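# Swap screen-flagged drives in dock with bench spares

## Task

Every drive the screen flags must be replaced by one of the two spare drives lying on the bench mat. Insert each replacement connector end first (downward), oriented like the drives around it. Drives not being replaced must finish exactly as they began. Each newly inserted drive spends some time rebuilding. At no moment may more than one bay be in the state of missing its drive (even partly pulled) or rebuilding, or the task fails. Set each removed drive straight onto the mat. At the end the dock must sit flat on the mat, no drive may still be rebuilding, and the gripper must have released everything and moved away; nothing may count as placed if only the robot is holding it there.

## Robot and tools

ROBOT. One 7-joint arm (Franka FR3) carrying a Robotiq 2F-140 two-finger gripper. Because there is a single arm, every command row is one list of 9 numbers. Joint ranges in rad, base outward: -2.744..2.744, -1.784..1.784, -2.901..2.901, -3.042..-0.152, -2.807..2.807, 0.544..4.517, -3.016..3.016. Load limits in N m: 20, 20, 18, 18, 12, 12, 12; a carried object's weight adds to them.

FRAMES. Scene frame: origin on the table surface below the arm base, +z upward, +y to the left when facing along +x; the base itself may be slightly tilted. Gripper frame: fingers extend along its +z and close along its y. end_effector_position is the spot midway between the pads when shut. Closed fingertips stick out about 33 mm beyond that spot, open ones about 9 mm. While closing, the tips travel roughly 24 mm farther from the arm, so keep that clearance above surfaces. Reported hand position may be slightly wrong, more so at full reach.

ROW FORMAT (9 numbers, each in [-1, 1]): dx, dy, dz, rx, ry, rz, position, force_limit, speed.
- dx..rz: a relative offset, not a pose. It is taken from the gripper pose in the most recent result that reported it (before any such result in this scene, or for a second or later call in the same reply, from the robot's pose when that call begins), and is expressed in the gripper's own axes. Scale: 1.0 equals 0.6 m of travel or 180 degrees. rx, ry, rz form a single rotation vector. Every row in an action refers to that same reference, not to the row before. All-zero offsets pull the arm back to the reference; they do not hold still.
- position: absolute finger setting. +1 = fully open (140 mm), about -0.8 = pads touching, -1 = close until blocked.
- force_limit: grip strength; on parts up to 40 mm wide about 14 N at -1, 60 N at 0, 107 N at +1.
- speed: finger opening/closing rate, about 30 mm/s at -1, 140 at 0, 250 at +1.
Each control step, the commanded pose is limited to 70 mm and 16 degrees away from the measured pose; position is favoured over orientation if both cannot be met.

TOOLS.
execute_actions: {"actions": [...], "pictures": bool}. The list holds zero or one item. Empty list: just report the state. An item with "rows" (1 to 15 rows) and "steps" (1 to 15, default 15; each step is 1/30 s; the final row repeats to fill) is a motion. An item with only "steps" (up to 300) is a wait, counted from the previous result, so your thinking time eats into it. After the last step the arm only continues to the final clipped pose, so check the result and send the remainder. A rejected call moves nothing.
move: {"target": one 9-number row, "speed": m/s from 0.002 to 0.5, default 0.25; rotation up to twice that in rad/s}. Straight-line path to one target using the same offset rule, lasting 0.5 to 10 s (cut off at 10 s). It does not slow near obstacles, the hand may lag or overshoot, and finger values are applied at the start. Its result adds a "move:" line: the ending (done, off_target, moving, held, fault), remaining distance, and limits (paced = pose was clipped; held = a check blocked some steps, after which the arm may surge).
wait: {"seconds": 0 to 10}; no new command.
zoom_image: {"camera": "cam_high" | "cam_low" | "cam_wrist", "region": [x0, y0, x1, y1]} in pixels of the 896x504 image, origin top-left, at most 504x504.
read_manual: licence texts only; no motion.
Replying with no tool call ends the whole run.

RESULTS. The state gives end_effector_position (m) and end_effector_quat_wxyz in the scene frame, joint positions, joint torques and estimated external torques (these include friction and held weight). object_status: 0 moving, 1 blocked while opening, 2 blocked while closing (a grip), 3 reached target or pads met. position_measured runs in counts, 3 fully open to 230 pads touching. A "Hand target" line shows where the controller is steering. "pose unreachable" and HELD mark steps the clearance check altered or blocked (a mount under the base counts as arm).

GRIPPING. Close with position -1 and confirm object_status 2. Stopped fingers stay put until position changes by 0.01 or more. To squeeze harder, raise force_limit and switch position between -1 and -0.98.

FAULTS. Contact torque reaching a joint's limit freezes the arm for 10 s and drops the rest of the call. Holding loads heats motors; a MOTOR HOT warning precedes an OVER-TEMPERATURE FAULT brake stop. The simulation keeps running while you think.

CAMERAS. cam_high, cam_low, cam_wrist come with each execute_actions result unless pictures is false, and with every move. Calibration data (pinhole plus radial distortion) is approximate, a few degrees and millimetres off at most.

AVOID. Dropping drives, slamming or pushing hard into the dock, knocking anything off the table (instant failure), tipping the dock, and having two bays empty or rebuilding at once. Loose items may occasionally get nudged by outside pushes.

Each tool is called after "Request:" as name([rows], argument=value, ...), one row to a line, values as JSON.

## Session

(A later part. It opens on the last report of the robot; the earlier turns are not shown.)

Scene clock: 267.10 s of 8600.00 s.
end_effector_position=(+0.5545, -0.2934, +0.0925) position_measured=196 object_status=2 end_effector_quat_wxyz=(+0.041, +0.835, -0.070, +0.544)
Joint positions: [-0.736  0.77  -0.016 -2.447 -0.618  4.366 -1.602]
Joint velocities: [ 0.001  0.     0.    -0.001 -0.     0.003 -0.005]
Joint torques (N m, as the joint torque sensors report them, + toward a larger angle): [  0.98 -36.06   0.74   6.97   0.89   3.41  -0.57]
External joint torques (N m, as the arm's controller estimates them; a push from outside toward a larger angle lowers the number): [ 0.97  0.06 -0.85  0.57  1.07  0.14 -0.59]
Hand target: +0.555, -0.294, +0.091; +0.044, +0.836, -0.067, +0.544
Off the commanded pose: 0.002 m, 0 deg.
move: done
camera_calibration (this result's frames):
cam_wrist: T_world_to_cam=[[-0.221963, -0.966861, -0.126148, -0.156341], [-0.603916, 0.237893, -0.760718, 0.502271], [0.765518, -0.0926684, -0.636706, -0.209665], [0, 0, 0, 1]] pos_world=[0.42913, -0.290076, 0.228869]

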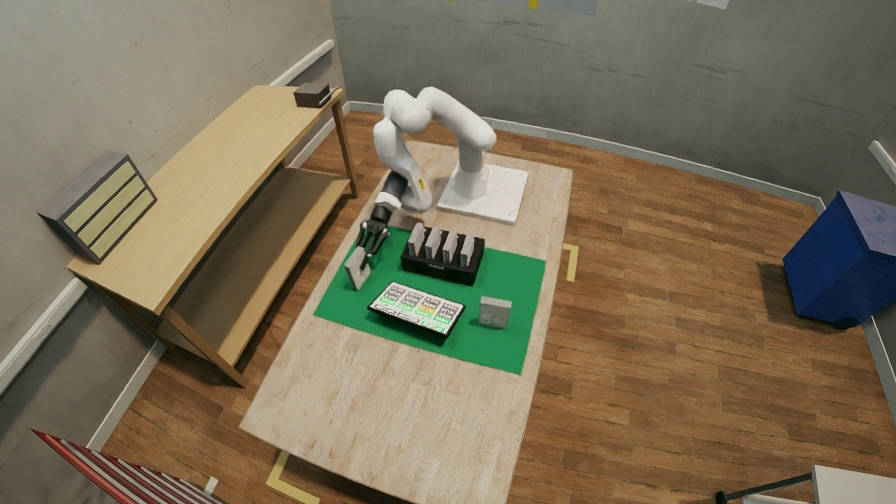

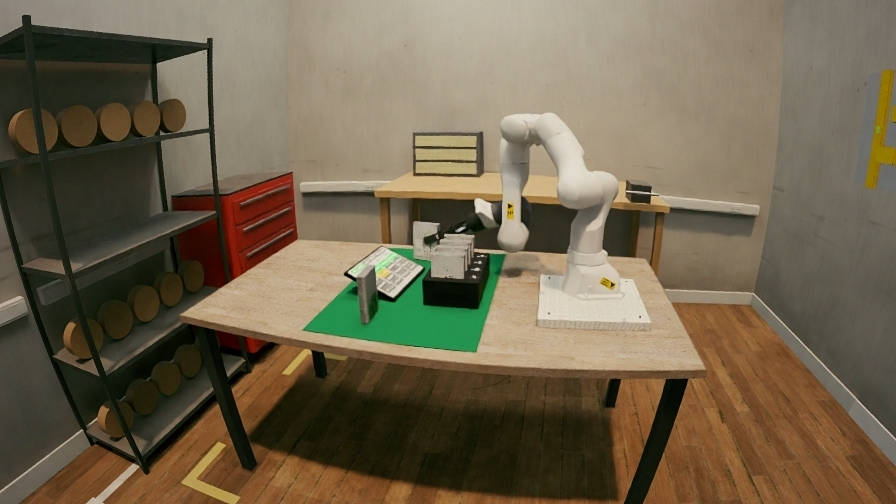

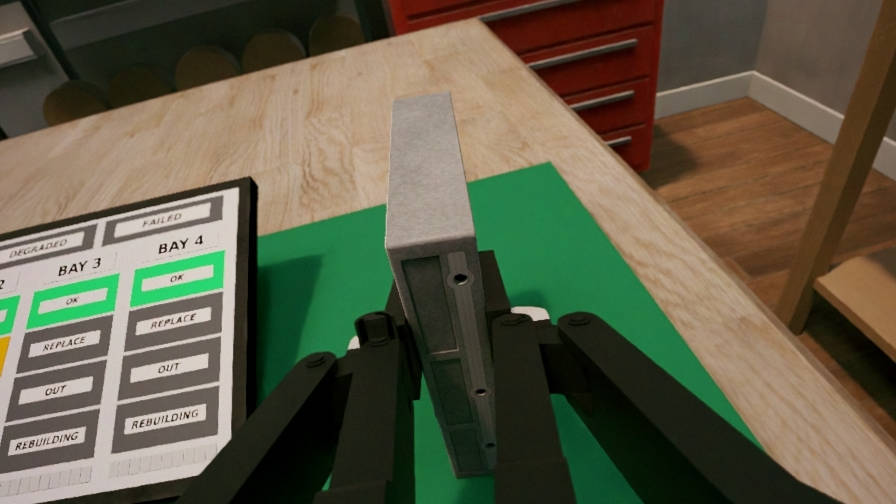

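Landed. Release, lift straight up, untilt.

Request:
move(target=[0,0,0,0,0,0,0.2,0.7,-0.5])

Request:
move(target=[0.2,0,-0.09,0,0,0,0.2,0,0], speed=0.08)

Request:
move(target=[0.05,0,-0.06,0,-0.3675,0,-1,0,0], speed=0.2)

Scene clock: 271.67 s of 8600.00 s.
end_effector_position=(+0.5545, -0.2933, +0.0925) position_measured=104 object_status=3 end_effector_quat_wxyz=(+0.041, +0.835, -0.069, +0.544)
Joint positions: [-0.736  0.771 -0.016 -2.447 -0.618  4.366 -1.604]
Joint velocities: [ 0.001  0.001 -0.    -0.001  0.     0.001  0.   ]
Joint torques (N m, as the joint torque sensors report them, + toward a larger angle): [ -1.03 -38.21   2.31   5.34  -0.24   3.22  -0.23]
External joint torques (N m, as the arm's controller estimates them; a push from outside toward a larger angle lowers the number): [-1.   -2.23  0.77 -1.02 -0.07 -0.01 -0.25]
Hand target: +0.554, -0.293, +0.093; +0.041, +0.835, -0.070, +0.544
Off the commanded pose: 0.000 m, 0 deg.
move: done
camera_calibration (this result's frames):
cam_wrist: T_world_to_cam=[[-0.221298, -0.967156, -0.125045, -0.156785], [-0.603992, 0.2366, -0.761061, 0.501966], [0.76565, -0.0928952, -0.636514, -0.20982], [0, 0, 0, 1]] pos_world=[0.429136, -0.289893, 0.228868]

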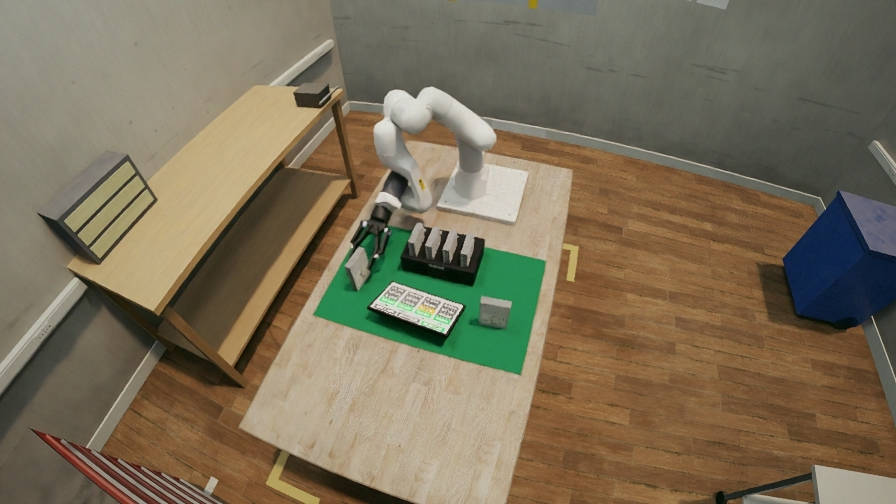

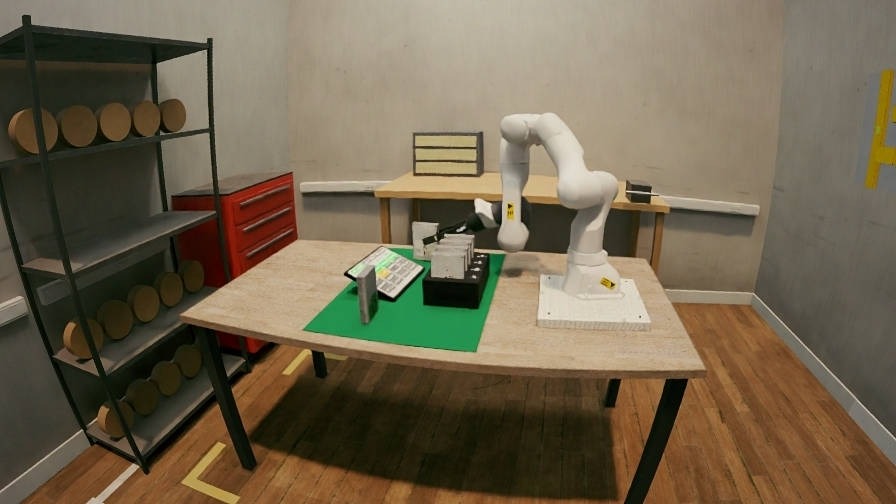

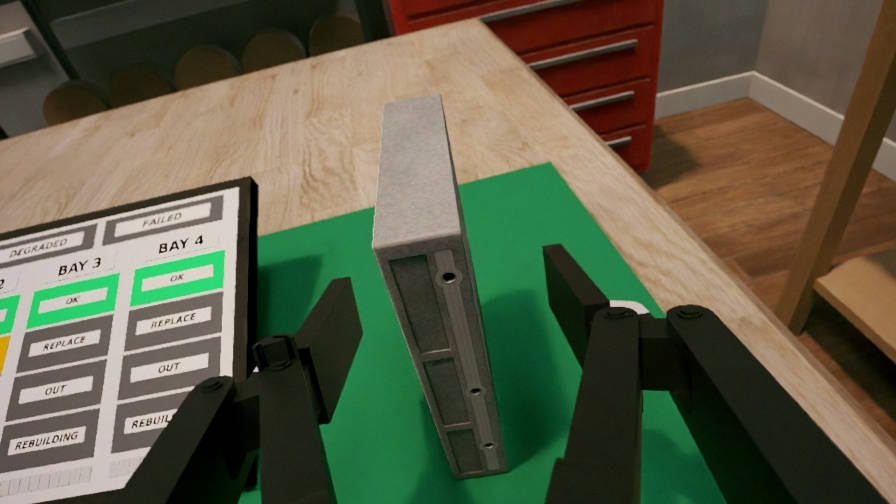

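Scene clock: 273.90 s of 8600.00 s.
end_effector_position=(+0.5543, -0.2975, +0.2268) position_measured=104 object_status=3 end_effector_quat_wxyz=(+0.044, +0.832, -0.067, +0.548)
Joint positions: [-0.802  0.342 -0.    -2.587 -0.761  4.148 -1.413]
Joint velocities: [-0.     0.001  0.    -0.001 -0.006 -0.008  0.031]
Joint torques (N m, as the joint torque sensors report them, + toward a larger angle): [ -2.3  -33.43   2.09  10.87  -0.27   2.63   0.07]
External joint torques (N m, as the arm's controller estimates them; a push from outside toward a larger angle lowers the number): [-2.28 -2.72  1.08 -0.88 -0.9  -0.57  0.04]
Hand target: +0.554, -0.296, +0.226; +0.039, +0.833, -0.072, +0.547
Off the commanded pose: 0.005 m, 1 deg.
move: off_target
camera_calibration (this result's frames):
cam_wrist: T_world_to_cam=[[-0.218436, -0.968509, -0.119483, -0.147354], [-0.597662, 0.229565, -0.76818, 0.601066], [0.771418, -0.0963883, -0.628986, -0.130495], [0, 0, 0, 1]] pos_world=[0.427713, -0.293275, 0.362041]

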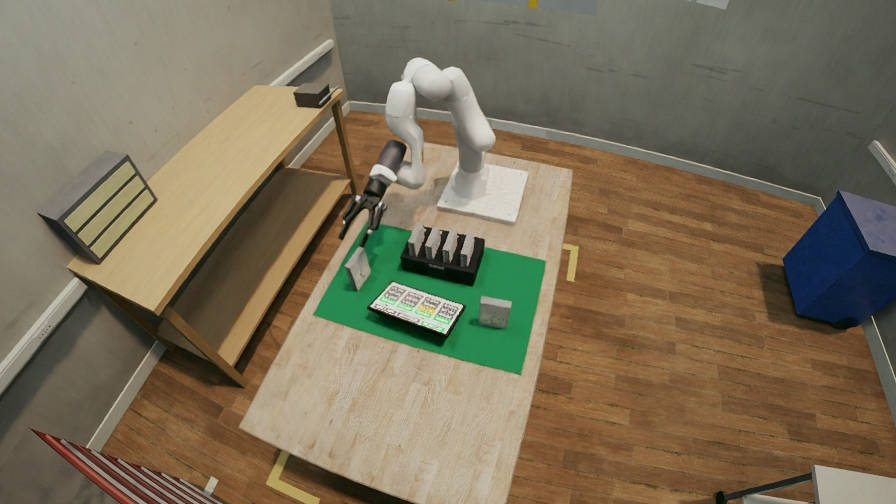

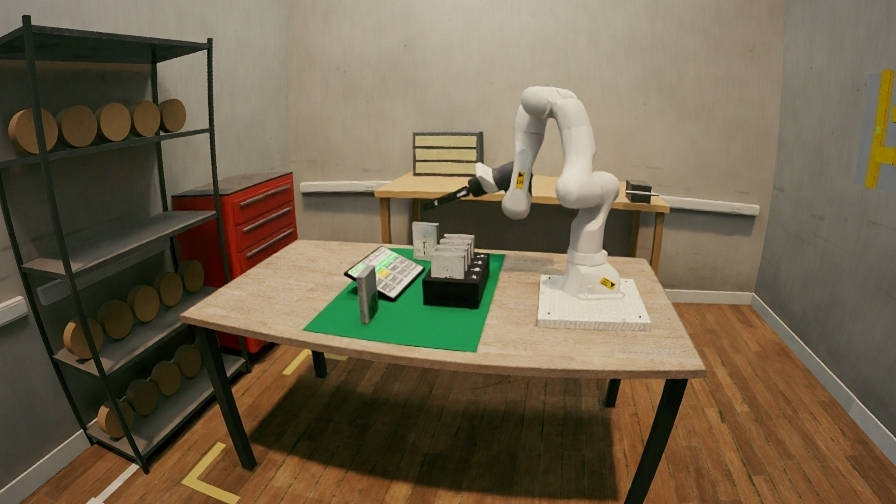

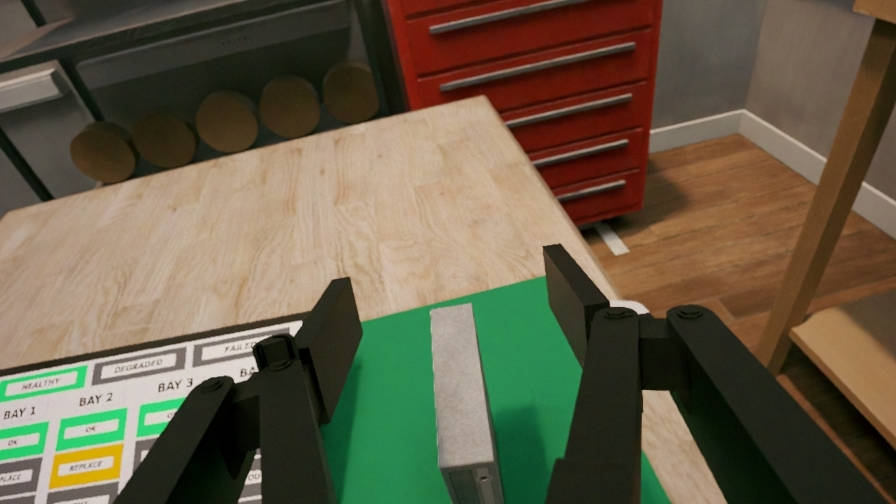

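Scene clock: 279.27 s of 8600.00 s.
end_effector_position=(+0.5363, -0.2840, +0.2662) position_measured=233 object_status=3 end_effector_quat_wxyz=(+0.015, +0.997, -0.061, +0.055)
Joint positions: [-0.221  0.734 -0.481 -0.982 -2.788  4.519  1.025]
Joint velocities: [-0.003 -0.001  0.004  0.001 -0.002  0.002  0.031]
Joint torques (N m, as the joint torque sensors report them, + toward a larger angle): [ -1.37 -49.8   -6.    17.89  -1.66   2.65   0.08]
External joint torques (N m, as the arm's controller estimates them; a push from outside toward a larger angle lowers the number): [-1.34 -3.18  0.66 -0.54 -0.97  0.49  0.08]
Hand target: +0.535, -0.284, +0.267; +0.015, +0.996, -0.068, +0.054
Off the commanded pose: 0.011 m, 6 deg.
joint sent to its limit — the command would take joint 5 (forearm roll) past its lower limit and joint 6 (wrist pitch) past its upper limit, so those joints were sent only as far as their limits.
move: off_target; limits=paced
camera_calibration (this result's frames):
cam_wrist: T_world_to_cam=[[-0.254573, -0.966878, 0.0184088, -0.15031], [-0.953746, 0.254172, 0.160514, 0.568217], [-0.159876, 0.0233051, -0.986862, 0.538158], [0, 0, 0, 1]] pos_world=[0.589709, -0.302298, 0.442648]

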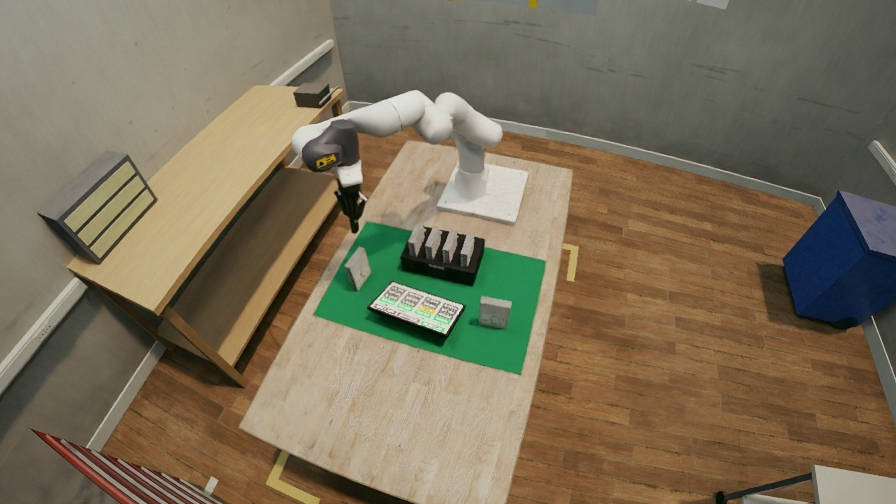

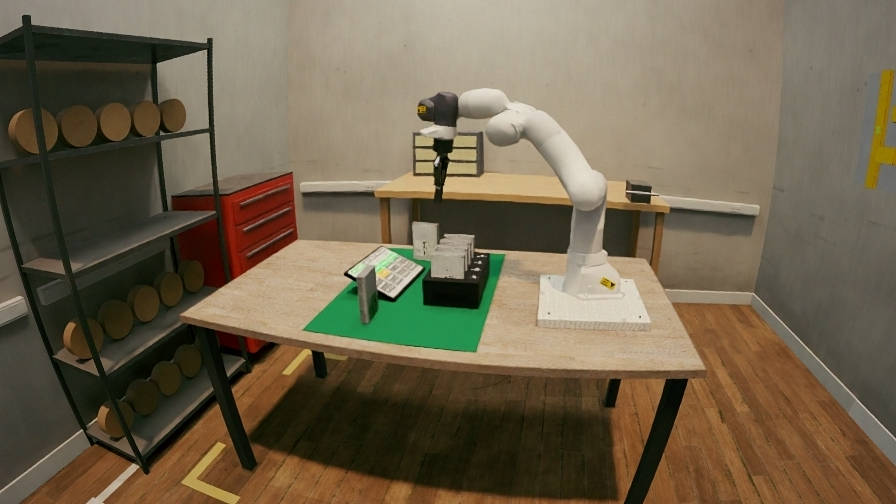

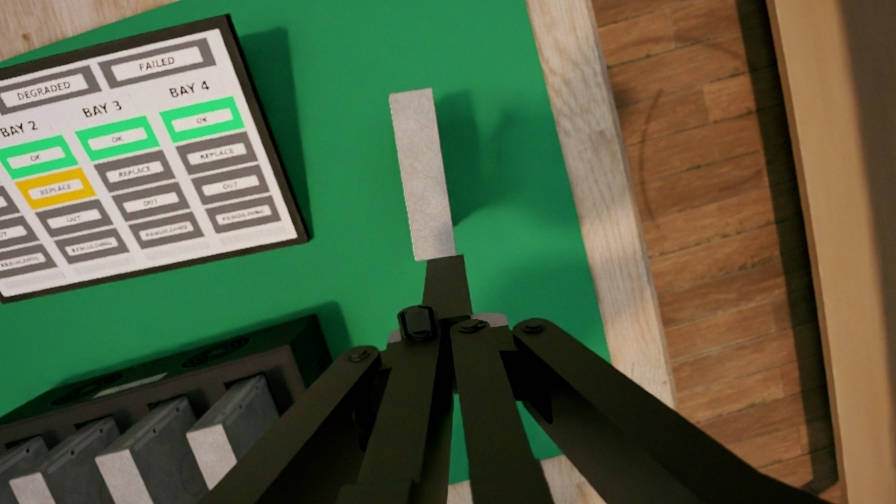

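Request:
move(target=[0,0,-0.05,0,0.33,0,-1,0,0], speed=0.2)

Scene clock: 305.23 s of 8600.00 s.
end_effector_position=(+0.5311, -0.2934, +0.2979) position_measured=233 object_status=3 end_effector_quat_wxyz=(+0.053, +0.836, -0.056, +0.544)
Joint positions: [-0.395  0.098 -0.491 -2.631 -0.967  4.055 -1.192]
Joint velocities: [ 0.     0.002 -0.    -0.004  0.009  0.005 -0.037]
Joint torques (N m, as the joint torque sensors report them, + toward a larger angle): [  0.31 -25.9    0.16  13.67   2.26   3.8   -0.57]
External joint torques (N m, as the arm's controller estimates them; a push from outside toward a larger angle lowers the number): [ 0.25 -1.2   0.89 -1.22  0.83  0.73 -0.6 ]
Hand target: +0.532, -0.292, +0.298; +0.056, +0.835, -0.050, +0.545
Off the commanded pose: 0.011 m, 2 deg.
move: off_target; limits=paced
camera_calibration (this result's frames):
cam_wrist: T_world_to_cam=[[-0.212249, -0.972859, -0.0921729, -0.152666], [-0.609436, 0.20551, -0.765737, 0.639342], [0.763897, -0.106353, -0.636514, -0.0641599], [0, 0, 0, 1]] pos_world=[0.406246, -0.286737, 0.434658]

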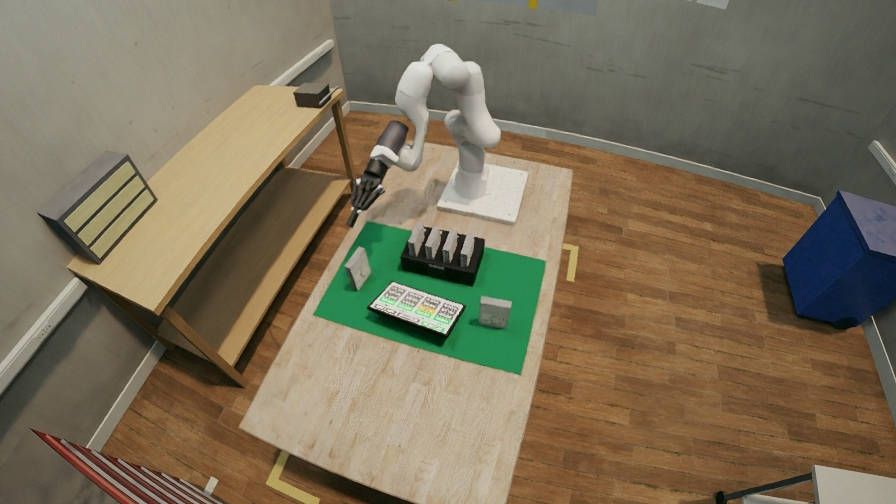

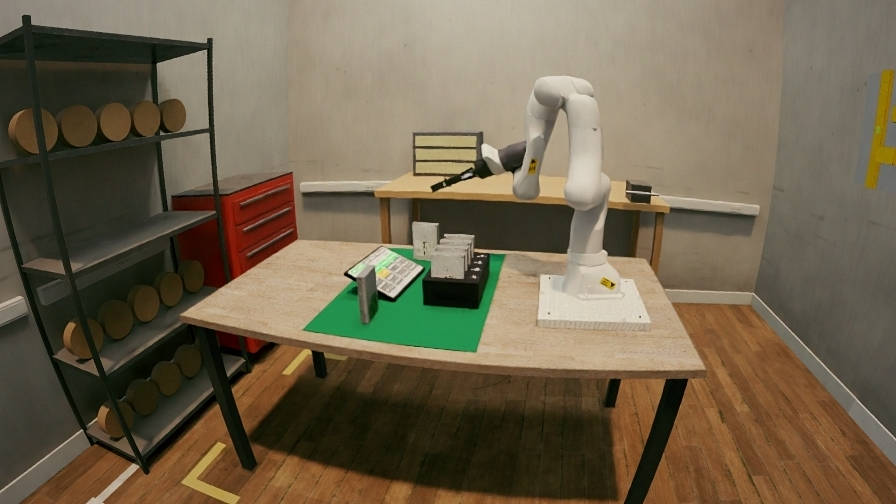

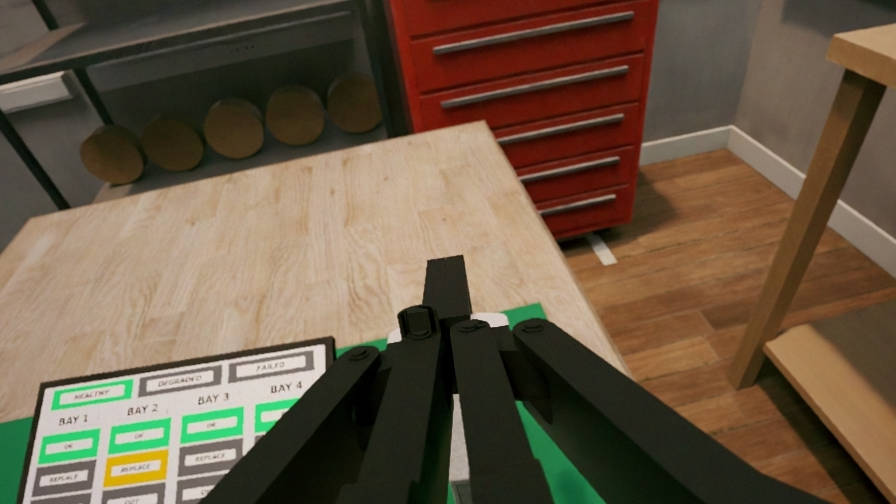

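Request:
move(target=[-0.05,-0.4,0.08,0,0,0,-1,0,0], speed=0.2)

Scene clock: 309.63 s of 8600.00 s.
end_effector_position=(+0.5956, -0.0611, +0.2438) position_measured=233 object_status=3 end_effector_quat_wxyz=(+0.049, +0.838, -0.061, +0.541)
Joint positions: [ 0.152  0.157 -0.13  -2.826  0.148  4.13  -1.594]
Joint velocities: [ 0.     0.    -0.     0.001  0.017  0.005 -0.039]
Joint torques (N m, as the joint torque sensors report them, + toward a larger angle): [ -0.13 -25.5   -0.59  12.65   0.95   3.97  -0.63]
External joint torques (N m, as the arm's controller estimates them; a push from outside toward a larger angle lowers the number): [-0.13 -0.03 -0.2   0.13  0.83  0.71 -0.66]
Hand target: +0.596, -0.063, +0.245; +0.056, +0.837, -0.056, +0.542
Off the commanded pose: 0.003 m, 1 deg.
move: done
camera_calibration (this result's frames):
cam_wrist: T_world_to_cam=[[-0.218122, -0.970564, -0.102121, 0.0881157], [-0.61324, 0.217711, -0.759302, 0.590879], [0.759184, -0.102995, -0.642676, -0.118742], [0, 0, 0, 1]] pos_world=[0.471717, -0.0553485, 0.381342]

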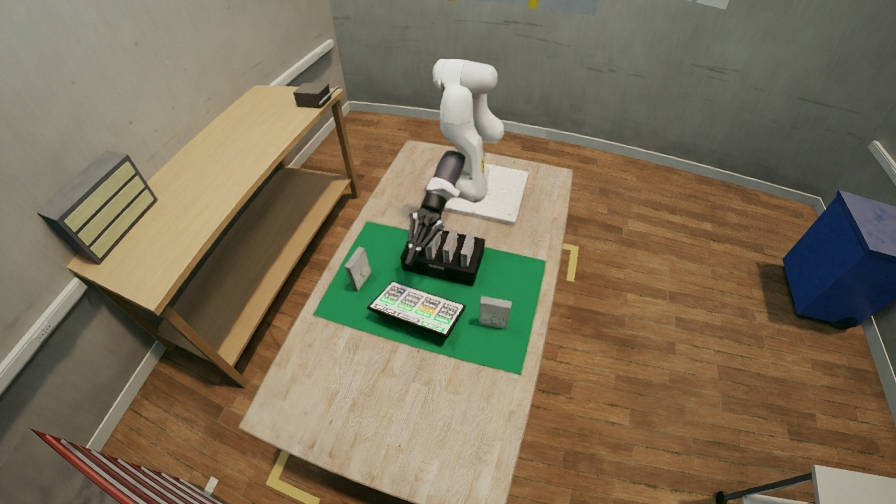

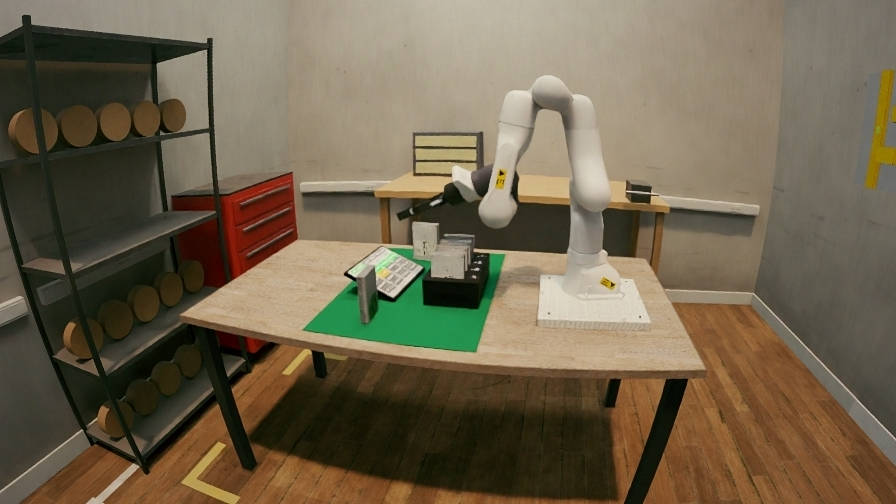

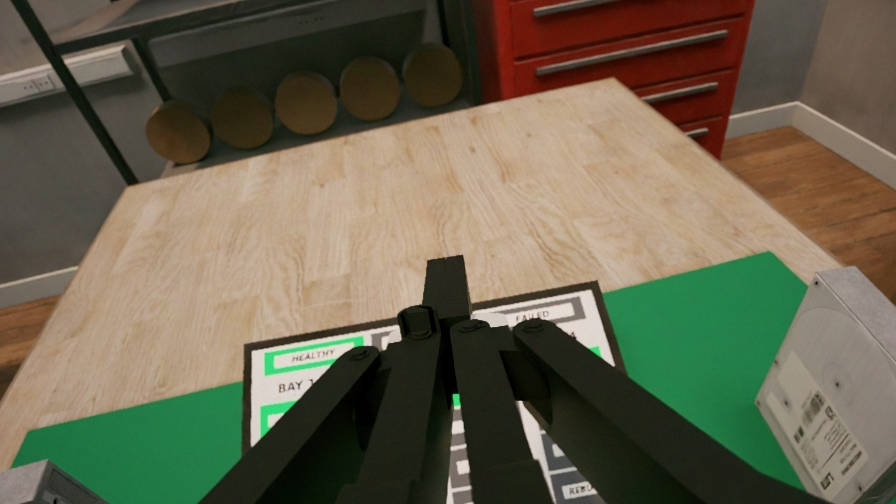

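Untilt partly, retreating.

Request:
move(target=[0,0,-0.12,0,-0.2,0,-1,0,0], speed=0.15)

Scene clock: 314.20 s of 8600.00 s.
end_effector_position=(+0.5340, -0.0457, +0.2748) position_measured=233 object_status=3 end_effector_quat_wxyz=(+0.016, +0.963, -0.067, +0.259)
Joint positions: [-0.394 -0.44   0.392 -2.655  0.309  2.758 -1.726]
Joint velocities: [-0.004  0.     0.004  0.002 -0.    -0.013  0.004]
Joint torques (N m, as the joint torque sensors report them, + toward a larger angle): [ -1.34 -15.24  -3.67  23.27   0.57   2.94   0.11]
External joint torques (N m, as the arm's controller estimates them; a push from outside toward a larger angle lowers the number): [-1.38 -0.86  0.67 -0.09  0.   -0.44  0.1 ]
Hand target: +0.533, -0.045, +0.274; +0.015, +0.964, -0.070, +0.257
Off the commanded pose: 0.006 m, 2 deg.
move: off_target
camera_calibration (this result's frames):
cam_wrist: T_world_to_cam=[[-0.255225, -0.964876, -0.0622433, 0.101912], [-0.933902, 0.262678, -0.242544, 0.604627], [0.250375, -0.00377426, -0.968142, 0.315242], [0, 0, 0, 1]] pos_world=[0.511745, -0.0593003, 0.458191]

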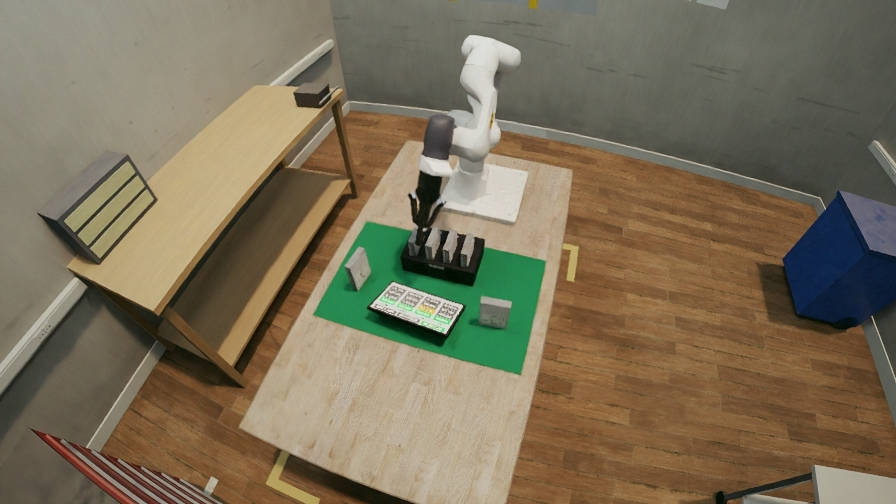

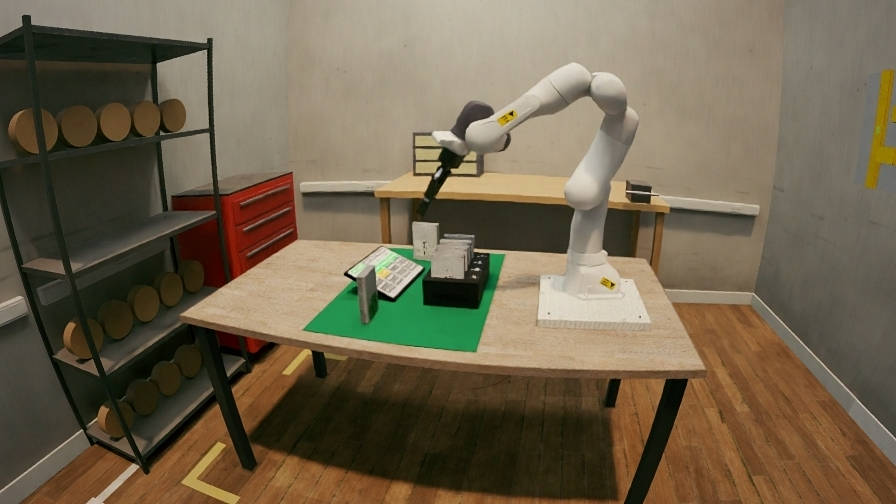

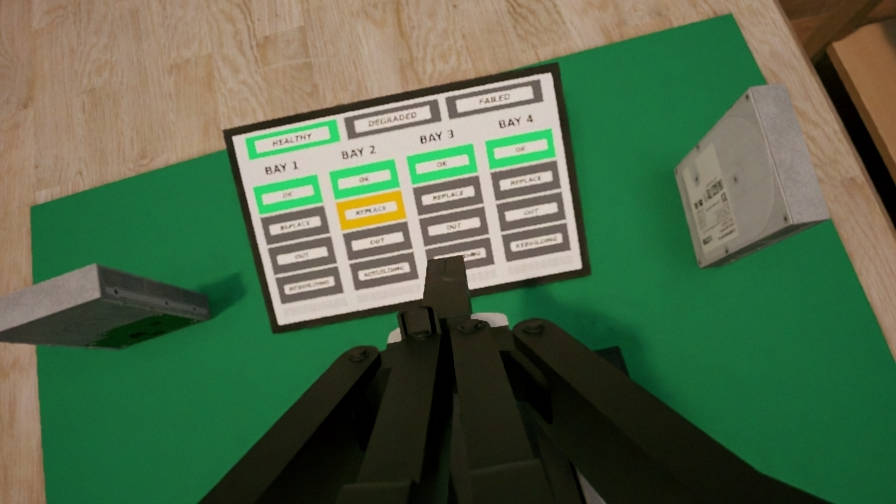

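Request:
move(target=[-0.308,-0.08,-0.111,0.01,-0.167,-0.043,-1,0,0], speed=0.2)

Scene clock: 322.03 s of 8600.00 s.
end_effector_position=(+0.3523, +0.0322, +0.2409) position_measured=233 object_status=3 end_effector_quat_wxyz=(-0.006, +1.000, +0.005, +0.004)
Joint positions: [-0.285 -0.663  0.385 -2.669  0.273  2.036 -1.723]
Joint velocities: [-0.001 -0.     0.003 -0.002  0.001 -0.011  0.   ]
Joint torques (N m, as the joint torque sensors report them, + toward a larger angle): [-0.47 -9.5  -4.57 20.72  0.6   1.99  0.04]
External joint torques (N m, as the arm's controller estimates them; a push from outside toward a larger angle lowers the number): [-0.4  -1.95  1.58 -2.69 -0.21 -0.54  0.04]
Hand target: +0.350, +0.033, +0.240; -0.005, +1.000, +0.003, +0.001
Off the commanded pose: 0.005 m, 1 deg.
move: off_target
camera_calibration (this result's frames):
cam_wrist: T_world_to_cam=[[-0.124749, -0.992185, -0.0024942, 0.0690833], [-0.956297, 0.119566, 0.266833, 0.296064], [-0.264449, 0.0356722, -0.96374, 0.507237], [0, 0, 0, 1]] pos_world=[0.425881, 0.0150501, 0.410018]

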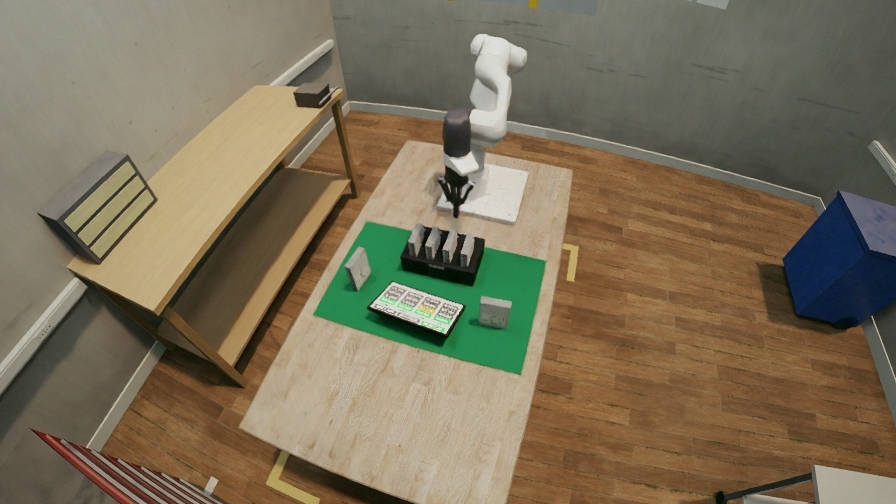

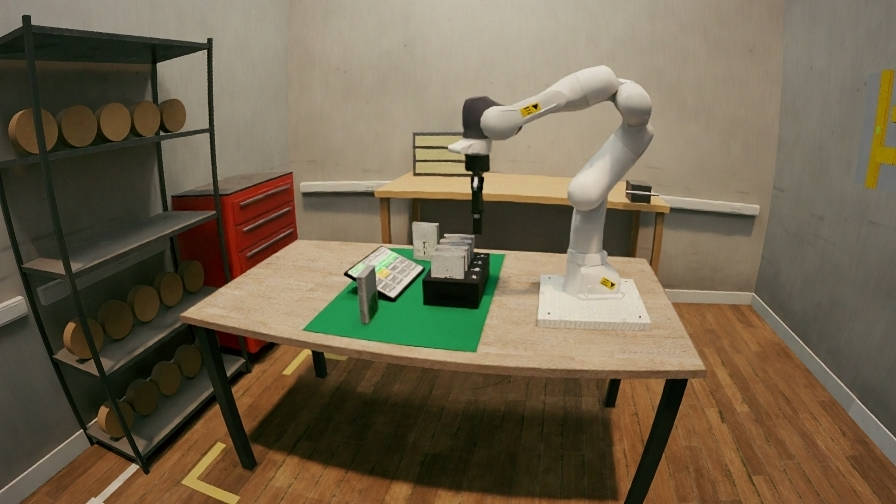

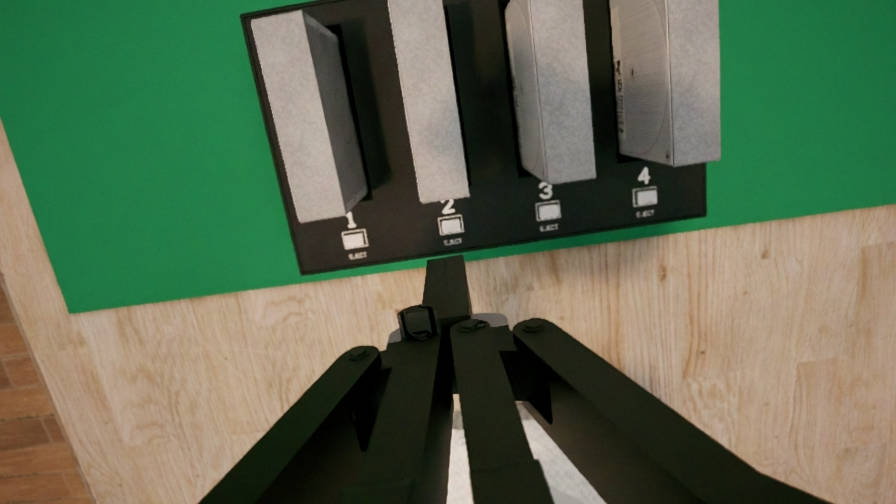

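Request:
move(target=[-0.007,0.009,0.17,-0.004,-0.003,0.003,-1,0,0], speed=0.1)

Scene clock: 325.80 s of 8600.00 s.
end_effector_position=(+0.3464, +0.0247, +0.1389) position_measured=233 object_status=3 end_effector_quat_wxyz=(+0.003, +1.000, +0.002, -0.004)
Joint positions: [-0.302 -0.489  0.465 -2.826  0.292  2.354 -1.715]
Joint velocities: [-0.001  0.002  0.001  0.    -0.001  0.014  0.005]
Joint torques (N m, as the joint torque sensors report them, + toward a larger angle): [ -1.66 -10.41  -2.95  19.35   1.28   3.14  -0.03]
External joint torques (N m, as the arm's controller estimates them; a push from outside toward a larger angle lowers the number): [-1.7  -0.01  1.86 -1.62  0.66  0.64 -0.03]
Hand target: +0.348, +0.025, +0.139; +0.003, +1.000, -0.002, -0.002
Off the commanded pose: 0.004 m, 0 deg.
move: off_target
camera_calibration (this result's frames):
cam_wrist: T_world_to_cam=[[-0.12956, -0.991438, 0.0162645, 0.0597404], [-0.95174, 0.128942, 0.278506, 0.315036], [-0.278219, 0.0206038, -0.960297, 0.412363], [0, 0, 0, 1]] pos_world=[0.422299, 0.0101115, 0.30728]

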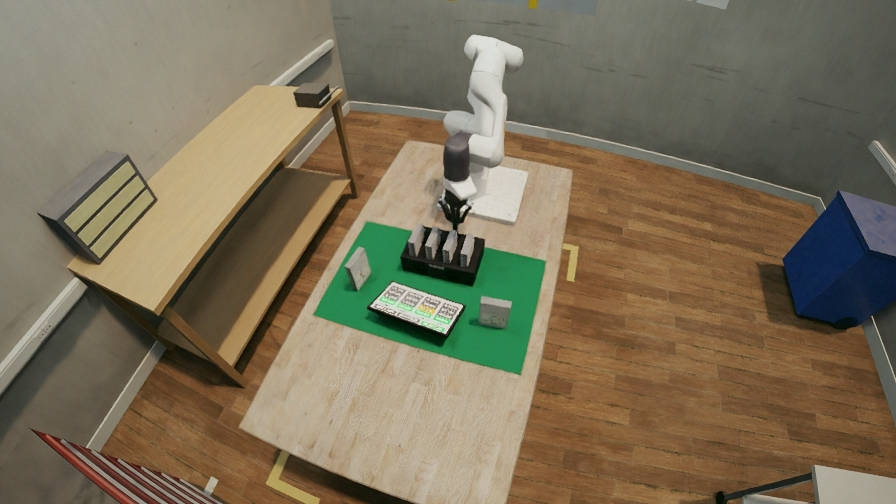

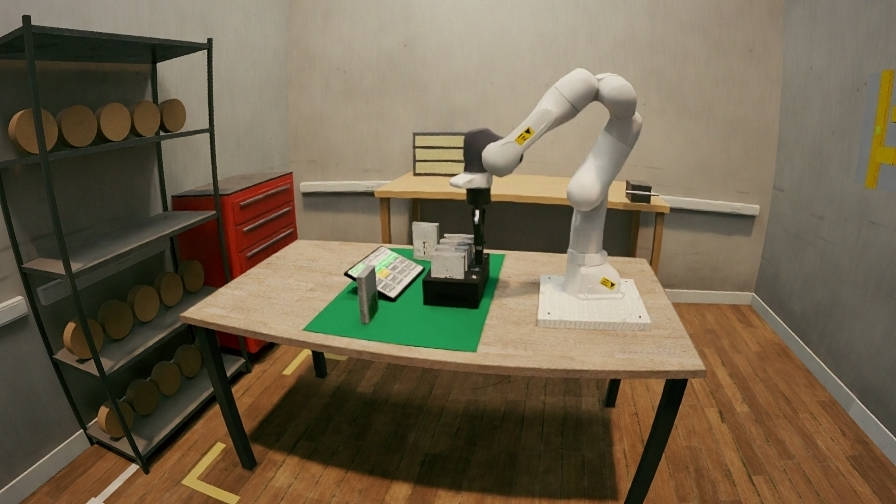

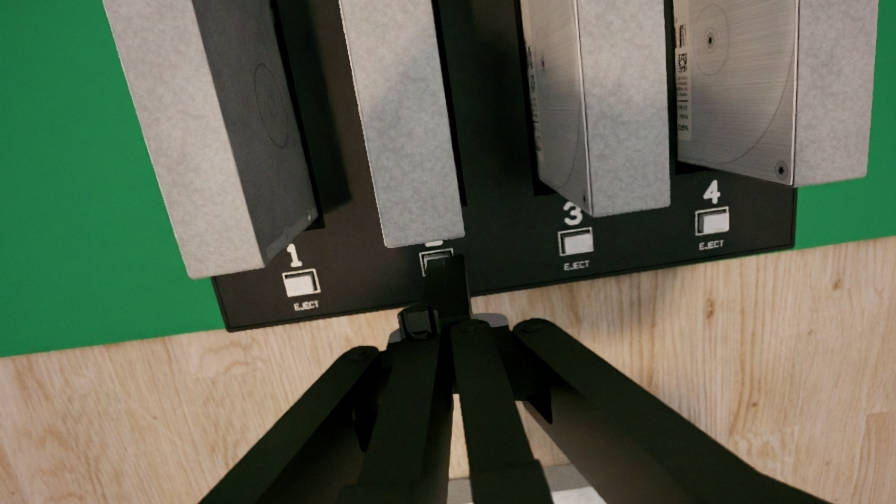

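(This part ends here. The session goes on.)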